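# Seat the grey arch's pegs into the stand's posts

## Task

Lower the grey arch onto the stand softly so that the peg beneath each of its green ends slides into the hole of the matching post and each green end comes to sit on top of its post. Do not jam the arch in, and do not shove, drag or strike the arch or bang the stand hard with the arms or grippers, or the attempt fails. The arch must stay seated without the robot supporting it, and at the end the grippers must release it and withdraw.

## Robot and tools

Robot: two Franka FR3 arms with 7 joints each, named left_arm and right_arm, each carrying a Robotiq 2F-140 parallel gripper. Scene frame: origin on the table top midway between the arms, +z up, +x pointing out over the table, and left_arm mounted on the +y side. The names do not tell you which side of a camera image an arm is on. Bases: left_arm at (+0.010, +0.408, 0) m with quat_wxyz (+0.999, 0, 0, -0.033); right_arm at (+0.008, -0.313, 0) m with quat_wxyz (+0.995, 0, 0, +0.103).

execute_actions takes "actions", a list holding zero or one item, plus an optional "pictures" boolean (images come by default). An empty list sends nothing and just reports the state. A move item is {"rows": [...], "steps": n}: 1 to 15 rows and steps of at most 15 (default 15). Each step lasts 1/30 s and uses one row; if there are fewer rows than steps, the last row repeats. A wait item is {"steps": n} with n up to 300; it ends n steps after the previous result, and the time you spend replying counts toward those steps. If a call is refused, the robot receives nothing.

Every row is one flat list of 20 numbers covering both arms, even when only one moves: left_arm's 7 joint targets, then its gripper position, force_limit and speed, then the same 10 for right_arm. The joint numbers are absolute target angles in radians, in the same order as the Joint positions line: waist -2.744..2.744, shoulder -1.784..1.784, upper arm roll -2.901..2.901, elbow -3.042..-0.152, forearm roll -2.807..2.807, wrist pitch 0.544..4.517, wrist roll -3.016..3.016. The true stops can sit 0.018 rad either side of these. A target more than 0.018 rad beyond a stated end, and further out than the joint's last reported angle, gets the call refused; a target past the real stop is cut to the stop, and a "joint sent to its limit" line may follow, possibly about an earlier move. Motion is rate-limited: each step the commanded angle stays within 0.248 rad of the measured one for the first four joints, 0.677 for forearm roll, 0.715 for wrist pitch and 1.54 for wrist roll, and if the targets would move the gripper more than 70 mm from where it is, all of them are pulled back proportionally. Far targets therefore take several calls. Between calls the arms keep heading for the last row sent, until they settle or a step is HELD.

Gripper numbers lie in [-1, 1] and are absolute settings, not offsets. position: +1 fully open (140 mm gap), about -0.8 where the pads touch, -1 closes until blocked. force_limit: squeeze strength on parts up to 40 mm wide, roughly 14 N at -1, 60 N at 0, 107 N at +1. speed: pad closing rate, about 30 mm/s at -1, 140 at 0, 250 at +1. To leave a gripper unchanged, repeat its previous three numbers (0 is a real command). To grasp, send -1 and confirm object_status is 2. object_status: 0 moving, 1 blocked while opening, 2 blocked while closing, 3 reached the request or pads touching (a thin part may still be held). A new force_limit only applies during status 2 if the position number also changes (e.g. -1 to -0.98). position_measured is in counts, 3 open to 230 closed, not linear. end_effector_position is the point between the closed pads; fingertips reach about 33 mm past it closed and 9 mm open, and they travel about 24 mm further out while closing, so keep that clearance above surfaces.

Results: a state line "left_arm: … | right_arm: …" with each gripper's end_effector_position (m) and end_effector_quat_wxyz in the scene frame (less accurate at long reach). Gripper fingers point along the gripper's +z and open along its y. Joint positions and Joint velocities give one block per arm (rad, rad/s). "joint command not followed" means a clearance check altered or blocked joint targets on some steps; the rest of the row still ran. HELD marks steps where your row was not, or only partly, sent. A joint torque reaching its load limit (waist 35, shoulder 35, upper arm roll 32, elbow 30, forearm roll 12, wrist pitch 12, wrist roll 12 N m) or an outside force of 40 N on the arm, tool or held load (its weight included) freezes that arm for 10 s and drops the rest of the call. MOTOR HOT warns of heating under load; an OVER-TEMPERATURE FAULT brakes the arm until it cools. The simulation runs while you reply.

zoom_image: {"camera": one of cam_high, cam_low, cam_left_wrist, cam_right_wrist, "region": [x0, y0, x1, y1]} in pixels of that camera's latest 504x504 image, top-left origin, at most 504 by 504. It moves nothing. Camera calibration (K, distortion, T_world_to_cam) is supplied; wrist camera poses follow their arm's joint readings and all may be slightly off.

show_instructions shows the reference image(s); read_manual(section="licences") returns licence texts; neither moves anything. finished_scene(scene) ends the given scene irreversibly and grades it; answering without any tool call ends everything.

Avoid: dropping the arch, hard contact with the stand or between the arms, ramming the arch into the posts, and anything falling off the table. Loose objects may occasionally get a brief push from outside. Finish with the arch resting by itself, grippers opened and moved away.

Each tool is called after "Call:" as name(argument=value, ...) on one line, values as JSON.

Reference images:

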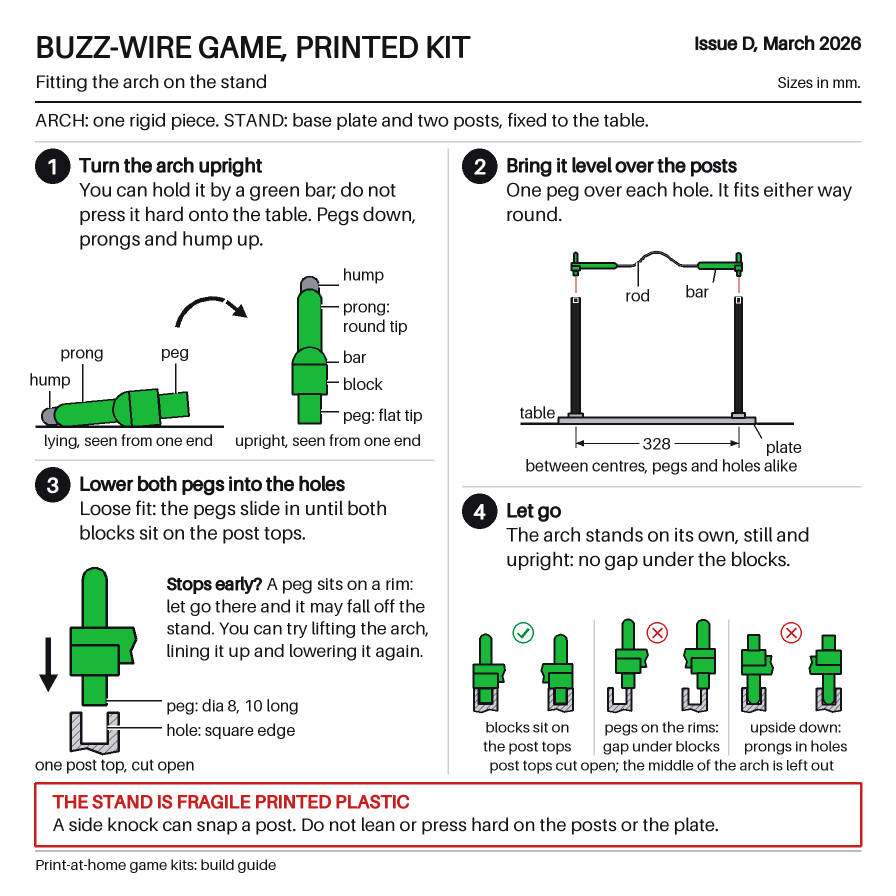

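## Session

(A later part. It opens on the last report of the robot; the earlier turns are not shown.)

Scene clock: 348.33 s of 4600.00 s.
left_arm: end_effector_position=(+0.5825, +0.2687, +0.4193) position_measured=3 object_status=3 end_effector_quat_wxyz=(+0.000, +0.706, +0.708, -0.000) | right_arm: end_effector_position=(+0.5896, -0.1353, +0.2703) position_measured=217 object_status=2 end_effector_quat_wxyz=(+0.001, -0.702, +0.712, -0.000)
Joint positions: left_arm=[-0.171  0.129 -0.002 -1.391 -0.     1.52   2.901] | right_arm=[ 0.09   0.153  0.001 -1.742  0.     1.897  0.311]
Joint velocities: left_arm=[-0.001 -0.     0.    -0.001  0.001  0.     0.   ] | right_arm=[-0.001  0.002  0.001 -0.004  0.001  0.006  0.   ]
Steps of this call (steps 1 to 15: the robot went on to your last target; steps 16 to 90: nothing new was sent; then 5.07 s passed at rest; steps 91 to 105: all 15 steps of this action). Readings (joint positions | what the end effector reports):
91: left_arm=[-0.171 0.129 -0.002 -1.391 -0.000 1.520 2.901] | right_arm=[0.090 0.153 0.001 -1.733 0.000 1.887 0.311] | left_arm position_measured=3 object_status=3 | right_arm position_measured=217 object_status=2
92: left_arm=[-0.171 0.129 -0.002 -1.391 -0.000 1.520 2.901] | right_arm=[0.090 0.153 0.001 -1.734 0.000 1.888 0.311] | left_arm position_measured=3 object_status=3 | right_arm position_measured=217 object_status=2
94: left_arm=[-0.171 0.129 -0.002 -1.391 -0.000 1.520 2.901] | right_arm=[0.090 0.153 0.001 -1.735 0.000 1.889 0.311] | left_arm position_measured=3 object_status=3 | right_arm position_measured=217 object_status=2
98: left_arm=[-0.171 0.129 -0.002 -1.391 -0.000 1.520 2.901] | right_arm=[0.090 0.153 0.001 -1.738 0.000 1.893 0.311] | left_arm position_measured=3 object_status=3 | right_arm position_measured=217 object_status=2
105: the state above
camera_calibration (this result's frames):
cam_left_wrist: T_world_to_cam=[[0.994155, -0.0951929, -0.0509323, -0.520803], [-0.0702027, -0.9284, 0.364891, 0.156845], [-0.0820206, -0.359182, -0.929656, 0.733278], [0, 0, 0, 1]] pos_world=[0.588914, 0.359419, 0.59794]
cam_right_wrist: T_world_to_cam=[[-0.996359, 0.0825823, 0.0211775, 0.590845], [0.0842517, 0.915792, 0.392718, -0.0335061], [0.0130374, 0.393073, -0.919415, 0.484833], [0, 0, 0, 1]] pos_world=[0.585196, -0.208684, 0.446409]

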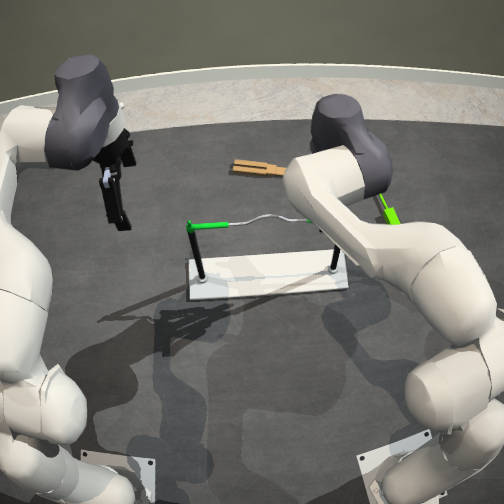

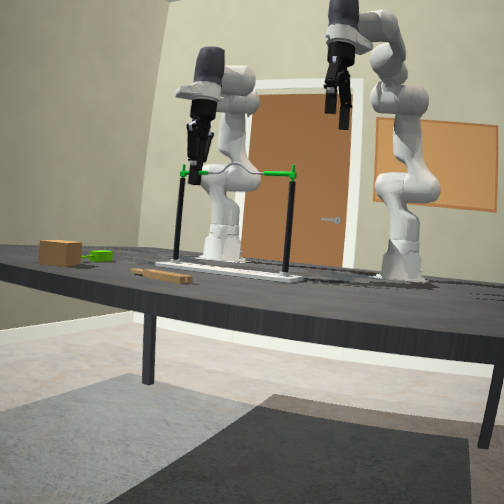

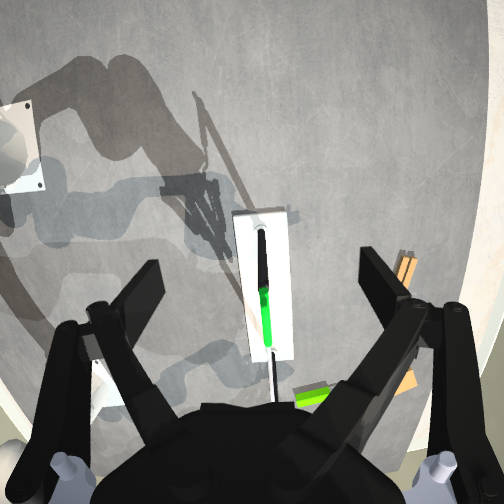

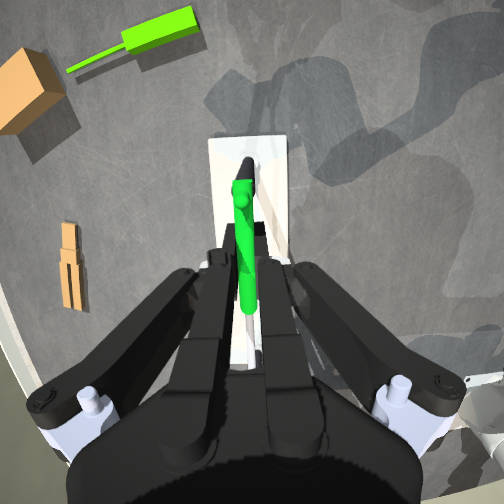

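Call:
execute_actions(actions=[{"rows":[[-0.17,0.128,0,-1.39,0,1.518,2.905,1,-0.3,0, 0.0885,0.1555,0,-1.7455,0,1.9015,0.315,-0.98,0.3,-0.8],[-0.17,0.128,0,-1.39,0,1.518,2.905,1,-0.3,0, 0.0885,0.1555,0,-1.7465,0,1.9025,0.315,-0.98,0.3,-0.8],[-0.17,0.128,0,-1.39,0,1.518,2.905,1,-0.3,0, 0.0885,0.1557,0,-1.7475,0,1.9035,0.315,-0.98,0.3,-0.8],[-0.17,0.128,0,-1.39,0,1.518,2.905,1,-0.3,0, 0.0885,0.1558,0,-1.7485,0,1.9045,0.315,-0.98,0.3,-0.8],[-0.17,0.128,0,-1.39,0,1.518,2.905,1,-0.3,0, 0.0885,0.156,0,-1.7495,0,1.9055,0.315,-0.98,0.3,-0.8],[-0.17,0.128,0,-1.39,0,1.518,2.905,1,-0.3,0, 0.0885,0.156,0,-1.7505,0,1.9065,0.315,-0.98,0.3,-0.8],[-0.17,0.128,0,-1.39,0,1.518,2.905,1,-0.3,0, 0.0885,0.156,0,-1.7515,0,1.9075,0.315,-0.98,0.3,-0.8]],"steps":15}])

Call:
zoom_image(camera="cam_low", region=[165,150,215,200])

Call:
zoom_image(camera="cam_low", region=[270,150,320,200])

Scene clock: 354.13 s of 4600.00 s.
left_arm: end_effector_position=(+0.5825, +0.2687, +0.4193) position_measured=3 object_status=3 end_effector_quat_wxyz=(+0.000, +0.706, +0.708, -0.000) | right_arm: end_effector_position=(+0.5896, -0.1353, +0.2671) position_measured=217 object_status=2 end_effector_quat_wxyz=(+0.001, -0.702, +0.712, -0.000)
Joint positions: left_arm=[-0.171  0.129 -0.002 -1.391 -0.     1.52   2.901] | right_arm=[ 0.09   0.154  0.001 -1.749  0.     1.905  0.311]
Joint velocities: left_arm=[ 0.001 -0.002 -0.001  0.     0.    -0.001  0.   ] | right_arm=[ 0.001 -0.     0.    -0.003  0.001  0.003 -0.001]
Steps of this call (steps 1 to 15: the robot went on to your last target; steps 16 to 90: nothing new was sent; then 2.30 s passed at rest; steps 91 to 105: all 15 steps of this action). Readings (joint positions | what the end effector reports):
91: left_arm=[-0.171 0.129 -0.002 -1.391 -0.000 1.520 2.901] | right_arm=[0.090 0.153 0.001 -1.743 0.000 1.898 0.311] | left_arm position_measured=3 object_status=3 | right_arm position_measured=217 object_status=2
92: left_arm=[-0.171 0.129 -0.002 -1.391 -0.000 1.520 2.901] | right_arm=[0.090 0.153 0.001 -1.743 0.000 1.898 0.311] | left_arm position_measured=3 object_status=3 | right_arm position_measured=217 object_status=2
94: left_arm=[-0.171 0.129 -0.002 -1.391 -0.000 1.520 2.901] | right_arm=[0.090 0.153 0.001 -1.744 0.000 1.899 0.311] | left_arm position_measured=3 object_status=3 | right_arm position_measured=217 object_status=2
98: left_arm=[-0.171 0.129 -0.002 -1.391 -0.000 1.520 2.901] | right_arm=[0.090 0.154 0.001 -1.747 0.000 1.903 0.311] | left_arm position_measured=3 object_status=3 | right_arm position_measured=217 object_status=2
105: the state above
camera_calibration (this result's frames):
cam_left_wrist: T_world_to_cam=[[0.994155, -0.0951939, -0.0509326, -0.520803], [-0.0702035, -0.9284, 0.364891, 0.156846], [-0.0820211, -0.359182, -0.929656, 0.733279], [0, 0, 0, 1]] pos_world=[0.588914, 0.359419, 0.59794]
cam_right_wrist: T_world_to_cam=[[-0.996367, 0.0825837, 0.0208, 0.591032], [0.0841026, 0.915744, 0.39286, -0.0322274], [0.0133963, 0.393182, -0.919363, 0.48172], [0, 0, 0, 1]] pos_world=[0.585142, -0.208701, 0.443243]

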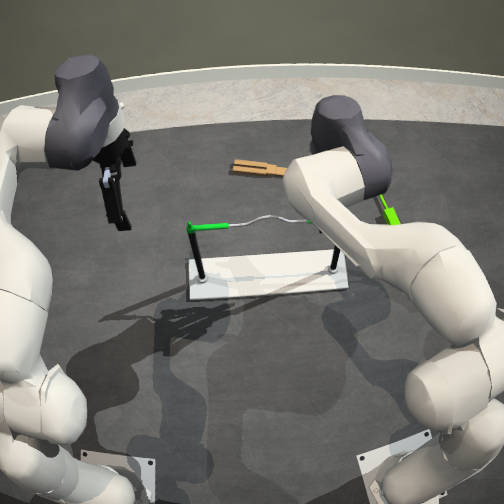

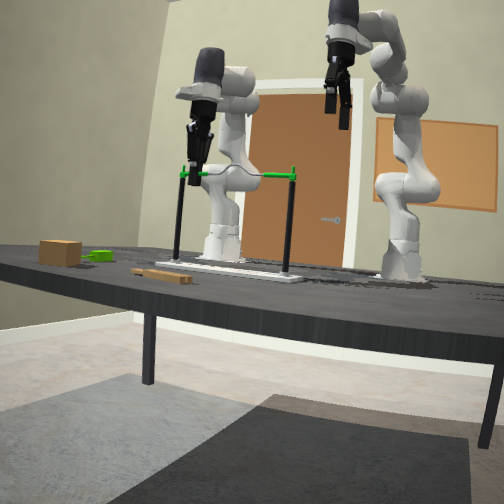

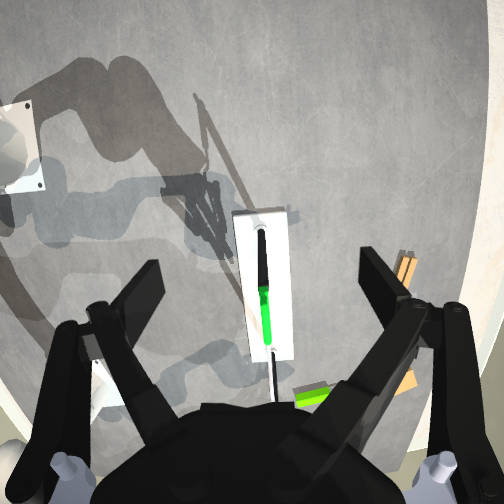

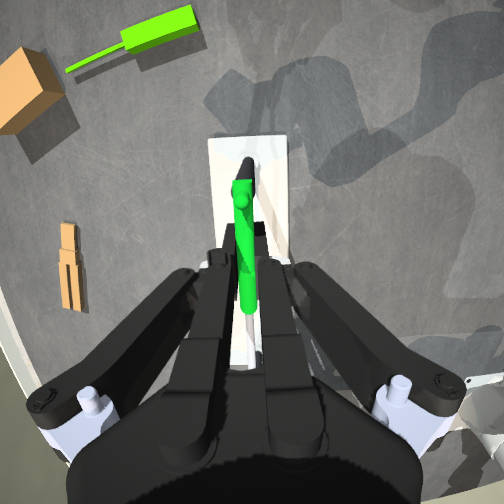

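Region (165, 150, 215, 200) of cam_low's 504x504 image, scaled by 10.080, with more detail than that image has.

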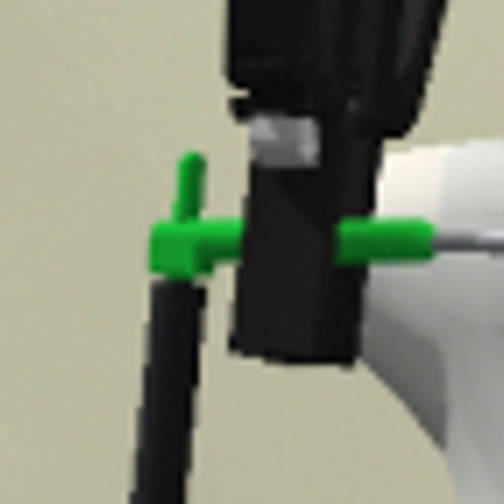

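Region (270, 150, 320, 200) of cam_low's 504x504 image, scaled by 10.080, with more detail than that image has.

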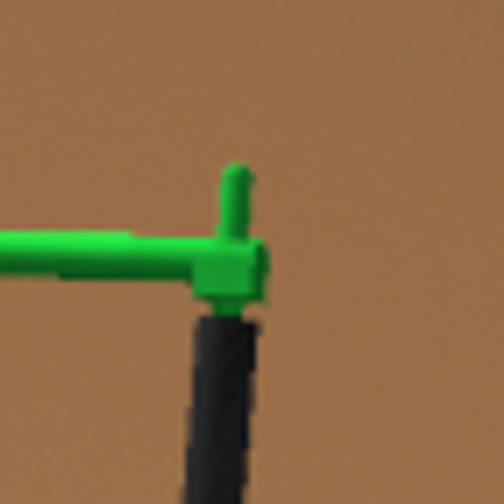

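Call:
execute_actions(actions=[{"rows":[[-0.17,0.128,0,-1.39,0,1.518,2.905,1,-0.3,0, 0.0885,0.156,0,-1.753,0,1.909,0.315,-0.98,0.3,-0.8],[-0.17,0.128,0,-1.39,0,1.518,2.905,1,-0.3,0, 0.0885,0.156,0,-1.753,0,1.909,0.315,-0.98,0.3,-0.8],[-0.17,0.128,0,-1.39,0,1.518,2.905,1,-0.3,0, 0.0885,0.156,0,-1.753,0,1.909,0.315,-0.98,0.3,-0.8],[-0.17,0.128,0,-1.39,0,1.518,2.905,1,-0.3,0, 0.0885,0.156,0,-1.753,0,1.909,0.315,-0.98,0.3,-0.8],[-0.17,0.128,0,-1.39,0,1.518,2.905,1,-0.3,0, 0.0885,0.156,0,-1.753,0,1.909,0.315,-0.98,0.3,-0.8],[-0.17,0.128,0,-1.39,0,1.518,2.905,1,-0.3,0, 0.0885,0.156,0,-1.753,0,1.909,0.315,-0.2,0.3,-0.6]],"steps":15}], pictures=false)

Call:
execute_actions(actions=[{"steps":15}])

Call:
zoom_image(camera="cam_low", region=[160,130,320,210])

Scene clock: 361.10 s of 4600.00 s.
left_arm: end_effector_position=(+0.5825, +0.2687, +0.4193) position_measured=3 object_status=3 end_effector_quat_wxyz=(+0.000, +0.706, +0.708, -0.000) | right_arm: end_effector_position=(+0.5893, -0.1354, +0.2660) position_measured=182 object_status=0 end_effector_quat_wxyz=(+0.001, -0.702, +0.712, -0.000)
Joint positions: left_arm=[-0.171  0.129 -0.002 -1.391 -0.     1.52   2.901] | right_arm=[ 0.09   0.154  0.001 -1.751  0.     1.907  0.311]
Joint velocities: left_arm=[ 0.001  0.001 -0.     0.001  0.001 -0.     0.   ] | right_arm=[-0.001 -0.001 -0.001 -0.    -0.001 -0.001 -0.001]
Steps of this call (steps 1 to 15: the robot went on to your last target; steps 16 to 90: nothing new was sent; then 3.47 s passed at rest; steps 91 to 105: all 15 steps of this action). Readings (joint positions | what the end effector reports):
91: left_arm=[-0.171 0.129 -0.002 -1.391 -0.000 1.520 2.901] | right_arm=[0.090 0.154 0.001 -1.749 0.000 1.906 0.311] | left_arm position_measured=3 object_status=3 | right_arm position_measured=217 object_status=2
92: left_arm=[-0.171 0.129 -0.002 -1.391 -0.000 1.520 2.901] | right_arm=[0.090 0.154 0.001 -1.750 0.000 1.906 0.311] | left_arm position_measured=3 object_status=3 | right_arm position_measured=217 object_status=2
94: left_arm=[-0.171 0.129 -0.002 -1.391 -0.000 1.520 2.901] | right_arm=[0.090 0.154 0.001 -1.750 0.000 1.907 0.311] | left_arm position_measured=3 object_status=3 | right_arm position_measured=217 object_status=2
98: left_arm=[-0.171 0.129 -0.002 -1.391 -0.000 1.520 2.901] | right_arm=[0.090 0.154 0.001 -1.751 0.000 1.907 0.311] | left_arm position_measured=3 object_status=3 | right_arm position_measured=210 object_status=0
105: the state above

Scene clock: 361.60 s of 4600.00 s.
left_arm: end_effector_position=(+0.5825, +0.2687, +0.4193) position_measured=3 object_status=3 end_effector_quat_wxyz=(+0.000, +0.706, +0.708, -0.000) | right_arm: end_effector_position=(+0.5892, -0.1355, +0.2659) position_measured=154 object_status=3 end_effector_quat_wxyz=(+0.001, -0.702, +0.712, -0.000)
Joint positions: left_arm=[-0.171  0.129 -0.002 -1.391 -0.     1.52   2.901] | right_arm=[ 0.09   0.154  0.001 -1.751  0.     1.907  0.311]
Joint velocities: left_arm=[-0.001 -0.     0.002  0.     0.001 -0.001  0.001] | right_arm=[-0.     0.    -0.    -0.001 -0.    -0.    -0.001]
Steps of this call (steps 1 to 15: the robot went on to your last target). Readings (joint positions | what the end effector reports):
1: left_arm=[-0.171 0.129 -0.002 -1.391 -0.000 1.520 2.901] | right_arm=[0.090 0.154 0.001 -1.751 0.000 1.907 0.311] | left_arm position_measured=3 object_status=3 | right_arm position_measured=178 object_status=0
2: left_arm=[-0.171 0.129 -0.002 -1.391 -0.000 1.520 2.901] | right_arm=[0.090 0.154 0.001 -1.751 0.000 1.907 0.311] | left_arm position_measured=3 object_status=3 | right_arm position_measured=174 object_status=0
4: left_arm=[-0.171 0.129 -0.002 -1.391 -0.000 1.520 2.901] | right_arm=[0.090 0.154 0.001 -1.751 0.000 1.907 0.311] | left_arm position_measured=3 object_status=3 | right_arm position_measured=166 object_status=0
8: left_arm=[-0.171 0.129 -0.002 -1.391 -0.000 1.520 2.901] | right_arm=[0.090 0.154 0.001 -1.751 0.000 1.907 0.311] | left_arm position_measured=3 object_status=3 | right_arm position_measured=154 object_status=0
15: the state above
All arms were judged still, so your last target was given up. Only a new action makes them travel on or press farther. Fingers that are still opening or closing keep moving.
camera_calibration (this result's frames):
cam_left_wrist: T_world_to_cam=[[0.994155, -0.0951941, -0.0509326, -0.520803], [-0.0702037, -0.9284, 0.364891, 0.156846], [-0.0820212, -0.359182, -0.929656, 0.733279], [0, 0, 0, 1]] pos_world=[0.588914, 0.359419, 0.59794]
cam_right_wrist: T_world_to_cam=[[-0.996333, 0.0827448, 0.0217818, 0.590437], [0.0846416, 0.915853, 0.392492, -0.0318211], [0.0125277, 0.392896, -0.919498, 0.481195], [0, 0, 0, 1]] pos_world=[0.584937, -0.208772, 0.442086]

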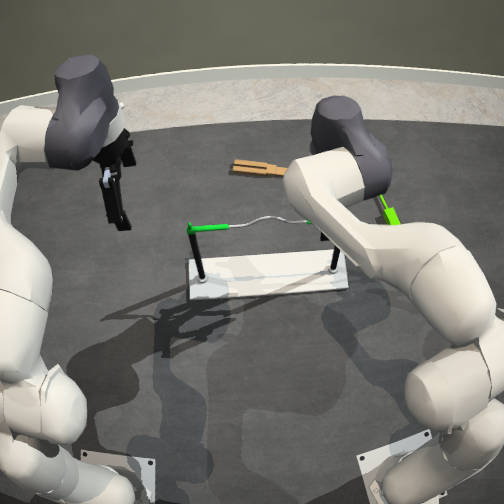

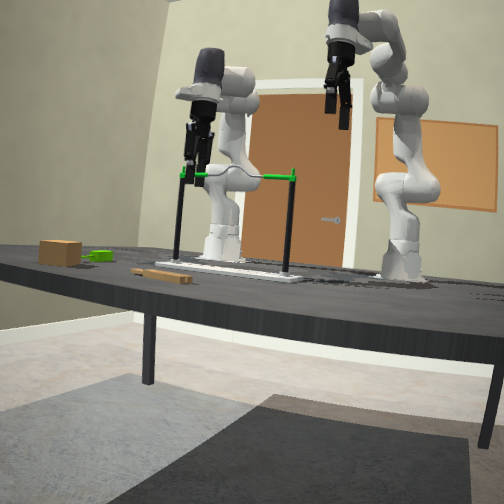

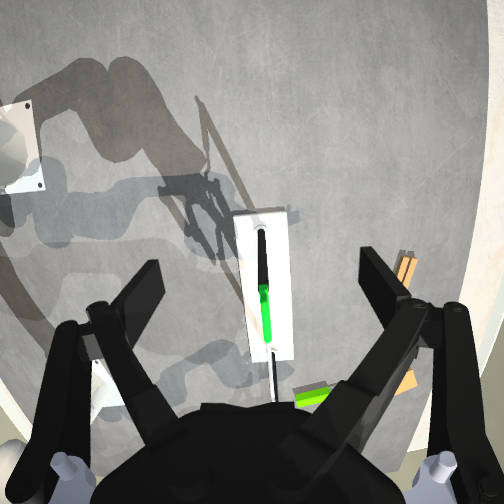

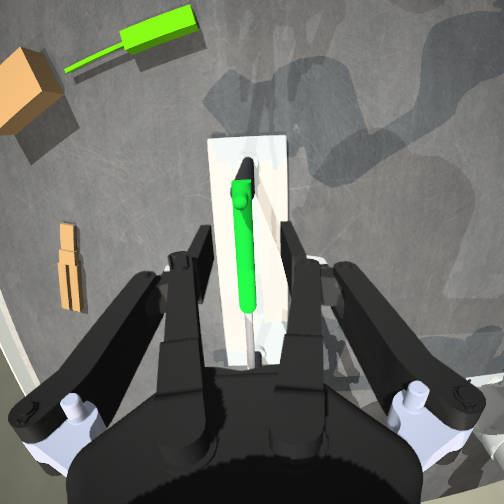

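Region (160, 130, 320, 210) of cam_low's 504x504 image, scaled by 3.150, with more detail than that image has.

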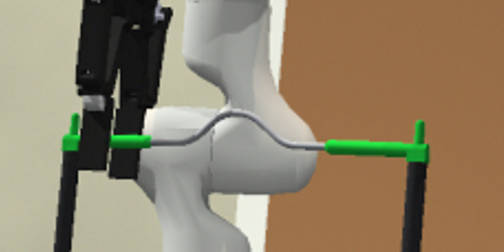

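Seated. Raise the right arm.

Call:
execute_actions(actions=[{"rows":[[-0.17,0.128,0,-1.39,0,1.518,2.905,1,-0.3,0, 0.0885,0.152,0,-1.73,0,1.88,0.315,-0.2,0.3,-0.6],[-0.15,0.128,0,-1.39,0,1.518,2.905,1,-0.3,0, 0.0885,0.15,0,-1.705,0,1.855,0.315,-0.2,0.3,-0.6],[-0.13,0.128,0,-1.39,0,1.518,2.905,1,-0.3,0, 0.0885,0.149,0,-1.68,0,1.829,0.315,-0.2,0.3,-0.6],[-0.11,0.128,0,-1.39,0,1.518,2.905,1,-0.3,0, 0.0885,0.148,0,-1.655,0,1.803,0.315,-0.2,0.3,-0.6],[-0.09,0.128,0,-1.39,0,1.518,2.905,1,-0.3,0, 0.0885,0.147,0,-1.63,0,1.777,0.315,-0.2,0.3,-0.6],[-0.07,0.128,0,-1.39,0,1.518,2.905,1,-0.3,0, 0.0885,0.147,0,-1.605,0,1.752,0.315,-0.2,0.3,-0.6],[-0.05,0.128,0,-1.39,0,1.518,2.905,1,-0.3,0, 0.0885,0.147,0,-1.58,0,1.727,0.315,-0.2,0.3,-0.6],[-0.03,0.128,0,-1.39,0,1.518,2.905,1,-0.3,0, 0.0885,0.147,0,-1.555,0,1.702,0.315,-0.2,0.3,-0.6],[-0.01,0.128,0,-1.39,0,1.518,2.905,1,-0.3,0, 0.0885,0.147,0,-1.53,0,1.677,0.315,-0.2,0.3,-0.6],[0.0,0.128,0,-1.39,0,1.518,2.905,1,-0.3,0, 0.0885,0.147,0,-1.505,0,1.652,0.315,-0.2,0.3,-0.6]],"steps":15}], pictures=false)

Call:
execute_actions(actions=[{"rows":[[0.0,0.128,0,-1.39,0,1.518,2.905,1,-0.3,0, -0.25,0.0,0,-1.55,0,1.55,0.315,-0.2,0.3,-0.6]],"steps":15}], pictures=false)

Call:
execute_actions(actions=[{"steps":15}])

Call:
zoom_image(camera="cam_low", region=[160,130,320,210])

Scene clock: 372.93 s of 4600.00 s.
left_arm: end_effector_position=(+0.5982, +0.3729, +0.4193) position_measured=3 object_status=3 end_effector_quat_wxyz=(-0.000, +0.640, +0.768, +0.000) | right_arm: end_effector_position=(+0.5985, -0.1326, +0.3737) position_measured=154 object_status=3 end_effector_quat_wxyz=(+0.022, -0.702, +0.712, -0.011)
Joint positions: left_arm=[ 0.001  0.129  0.005 -1.391 -0.     1.52   2.901] | right_arm=[ 0.09   0.139  0.001 -1.508  0.     1.695  0.312]
Joint velocities: left_arm=[ 0.015 -0.001 -0.    -0.001  0.    -0.     0.002] | right_arm=[ 0.001  0.001  0.     0.07   0.    -0.224 -0.001]
Steps of this call (steps 1 to 90: nothing new was sent; then 7.83 s passed at rest; steps 91 to 105: all 15 steps of this action). Readings (joint positions | what the end effector reports):
91: left_arm=[-0.171 0.129 -0.002 -1.391 -0.000 1.520 2.901] | right_arm=[0.090 0.155 0.001 -1.748 0.000 1.903 0.312] | left_arm position_measured=3 object_status=3 | right_arm position_measured=154 object_status=3
92: left_arm=[-0.168 0.129 -0.003 -1.391 -0.000 1.520 2.901] | right_arm=[0.090 0.157 0.001 -1.738 0.000 1.895 0.312] | left_arm position_measured=3 object_status=3 | right_arm position_measured=154 object_status=3
94: left_arm=[-0.149 0.129 -0.006 -1.391 -0.000 1.520 2.901] | right_arm=[0.090 0.158 0.001 -1.705 0.000 1.870 0.312] | left_arm position_measured=3 object_status=3 | right_arm position_measured=154 object_status=3
98: left_arm=[-0.076 0.129 -0.005 -1.391 -0.000 1.520 2.901] | right_arm=[0.090 0.153 0.001 -1.611 0.000 1.798 0.312] | left_arm position_measured=3 object_status=3 | right_arm position_measured=154 object_status=3
105: the state above

Scene clock: 373.43 s of 4600.00 s.
left_arm: end_effector_position=(+0.5981, +0.3716, +0.4193) position_measured=3 object_status=3 end_effector_quat_wxyz=(-0.000, +0.641, +0.767, +0.000) | right_arm: end_effector_position=(+0.5679, -0.3445, +0.4266) position_measured=154 object_status=3 end_effector_quat_wxyz=(+0.012, -0.566, +0.824, -0.009)
Joint positions: left_arm=[ 0.001  0.129  0.003 -1.391 -0.     1.52   2.901] | right_arm=[-0.253 -0.001 -0.009 -1.544  0.     1.573  0.312]
Joint velocities: left_arm=[ 0.001 -0.    -0.002  0.001  0.001 -0.    -0.001] | right_arm=[-0.019 -0.025  0.016 -0.014  0.    -0.113 -0.   ]
Steps of this call (steps 1 to 15: all 15 steps of this action). Readings (joint positions | what the end effector reports):
1: left_arm=[0.001 0.129 0.005 -1.391 -0.000 1.520 2.901] | right_arm=[0.075 0.132 0.010 -1.514 0.001 1.686 0.312] | left_arm position_measured=3 object_status=3 | right_arm position_measured=154 object_status=3
2: left_arm=[0.001 0.129 0.004 -1.391 -0.000 1.520 2.901] | right_arm=[0.052 0.120 0.015 -1.522 0.001 1.676 0.312] | left_arm position_measured=3 object_status=3 | right_arm position_measured=154 object_status=3
4: left_arm=[0.001 0.129 0.003 -1.391 -0.000 1.520 2.901] | right_arm=[-0.005 0.094 0.015 -1.529 0.001 1.660 0.312] | left_arm position_measured=3 object_status=3 | right_arm position_measured=154 object_status=3
8: left_arm=[0.001 0.129 0.003 -1.391 -0.000 1.520 2.901] | right_arm=[-0.134 0.047 0.009 -1.538 0.001 1.626 0.312] | left_arm position_measured=3 object_status=3 | right_arm position_measured=154 object_status=3
15: the state above

Scene clock: 373.93 s of 4600.00 s.
left_arm: end_effector_position=(+0.5981, +0.3715, +0.4193) position_measured=3 object_status=3 end_effector_quat_wxyz=(-0.000, +0.641, +0.767, +0.000) | right_arm: end_effector_position=(+0.5614, -0.3393, +0.4229) position_measured=154 object_status=3 end_effector_quat_wxyz=(+0.003, -0.570, +0.822, -0.002)
Joint positions: left_arm=[ 0.001  0.129  0.003 -1.391 -0.     1.52   2.901] | right_arm=[-0.251 -0.001 -0.002 -1.548  0.     1.555  0.312]
Joint velocities: left_arm=[-0.002  0.     0.     0.    -0.     0.    -0.   ] | right_arm=[ 0.001 -0.001 -0.001  0.001  0.    -0.006  0.   ]
Steps of this call (steps 1 to 15: the robot went on to your last target). Readings (joint positions | what the end effector reports):
1: left_arm=[0.001 0.129 0.003 -1.391 -0.000 1.520 2.901] | right_arm=[-0.253 -0.002 -0.008 -1.545 0.000 1.570 0.312] | left_arm position_measured=3 object_status=3 | right_arm position_measured=154 object_status=3
2: left_arm=[0.001 0.129 0.003 -1.391 -0.000 1.520 2.901] | right_arm=[-0.253 -0.002 -0.006 -1.546 0.000 1.567 0.312] | left_arm position_measured=3 object_status=3 | right_arm position_measured=154 object_status=3
4: left_arm=[0.001 0.129 0.003 -1.391 -0.000 1.520 2.901] | right_arm=[-0.252 -0.002 -0.004 -1.547 0.000 1.562 0.312] | left_arm position_measured=3 object_status=3 | right_arm position_measured=154 object_status=3
8: left_arm=[0.001 0.129 0.003 -1.391 -0.000 1.520 2.901] | right_arm=[-0.251 -0.001 -0.002 -1.548 0.000 1.558 0.312] | left_arm position_measured=3 object_status=3 | right_arm position_measured=154 object_status=3
15: the state above
camera_calibration (this result's frames):
cam_left_wrist: T_world_to_cam=[[0.995415, 0.0810371, -0.0508203, -0.592808], [0.0940276, -0.926525, 0.364293, 0.154719], [-0.017565, -0.367401, -0.929897, 0.736107], [0, 0, 0, 1]] pos_world=[0.588472, 0.461838, 0.598013]
cam_right_wrist: T_world_to_cam=[[-0.910199, 0.413867, 0.0158696, 0.642644], [0.385971, 0.833706, 0.39492, -0.102442], [0.150214, 0.365581, -0.918579, 0.619079], [0, 0, 0, 1]] pos_world=[0.53148, -0.406886, 0.598931]

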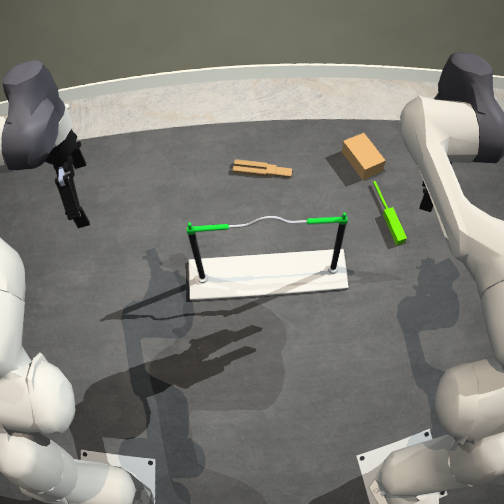

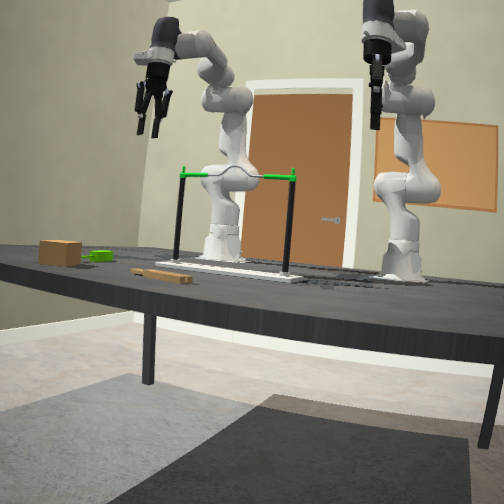

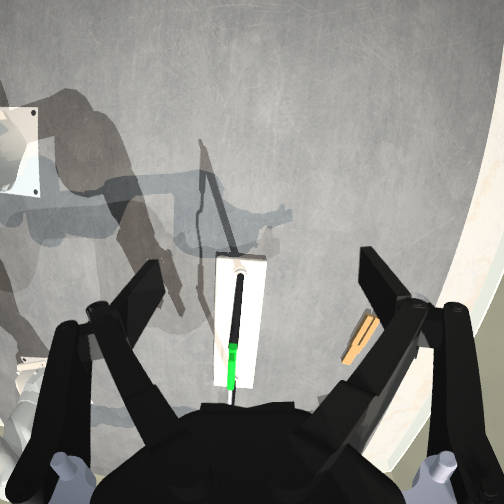

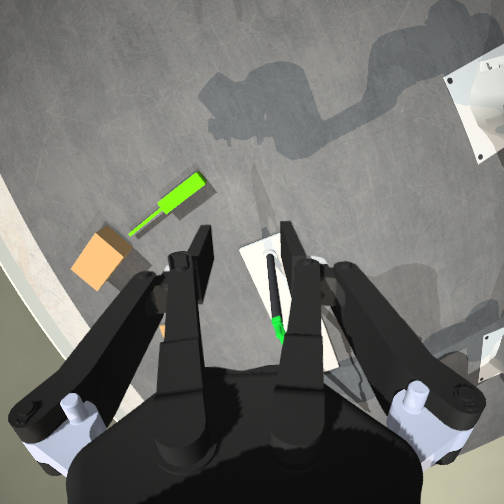

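Region (160, 130, 320, 210) of cam_low's 504x504 image, scaled by 3.150, with more detail than that image has.

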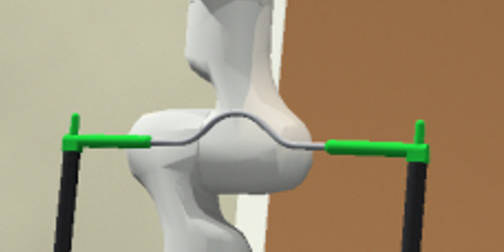

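Call:
finished_scene(scene=1)

The scene is finished: the task was done.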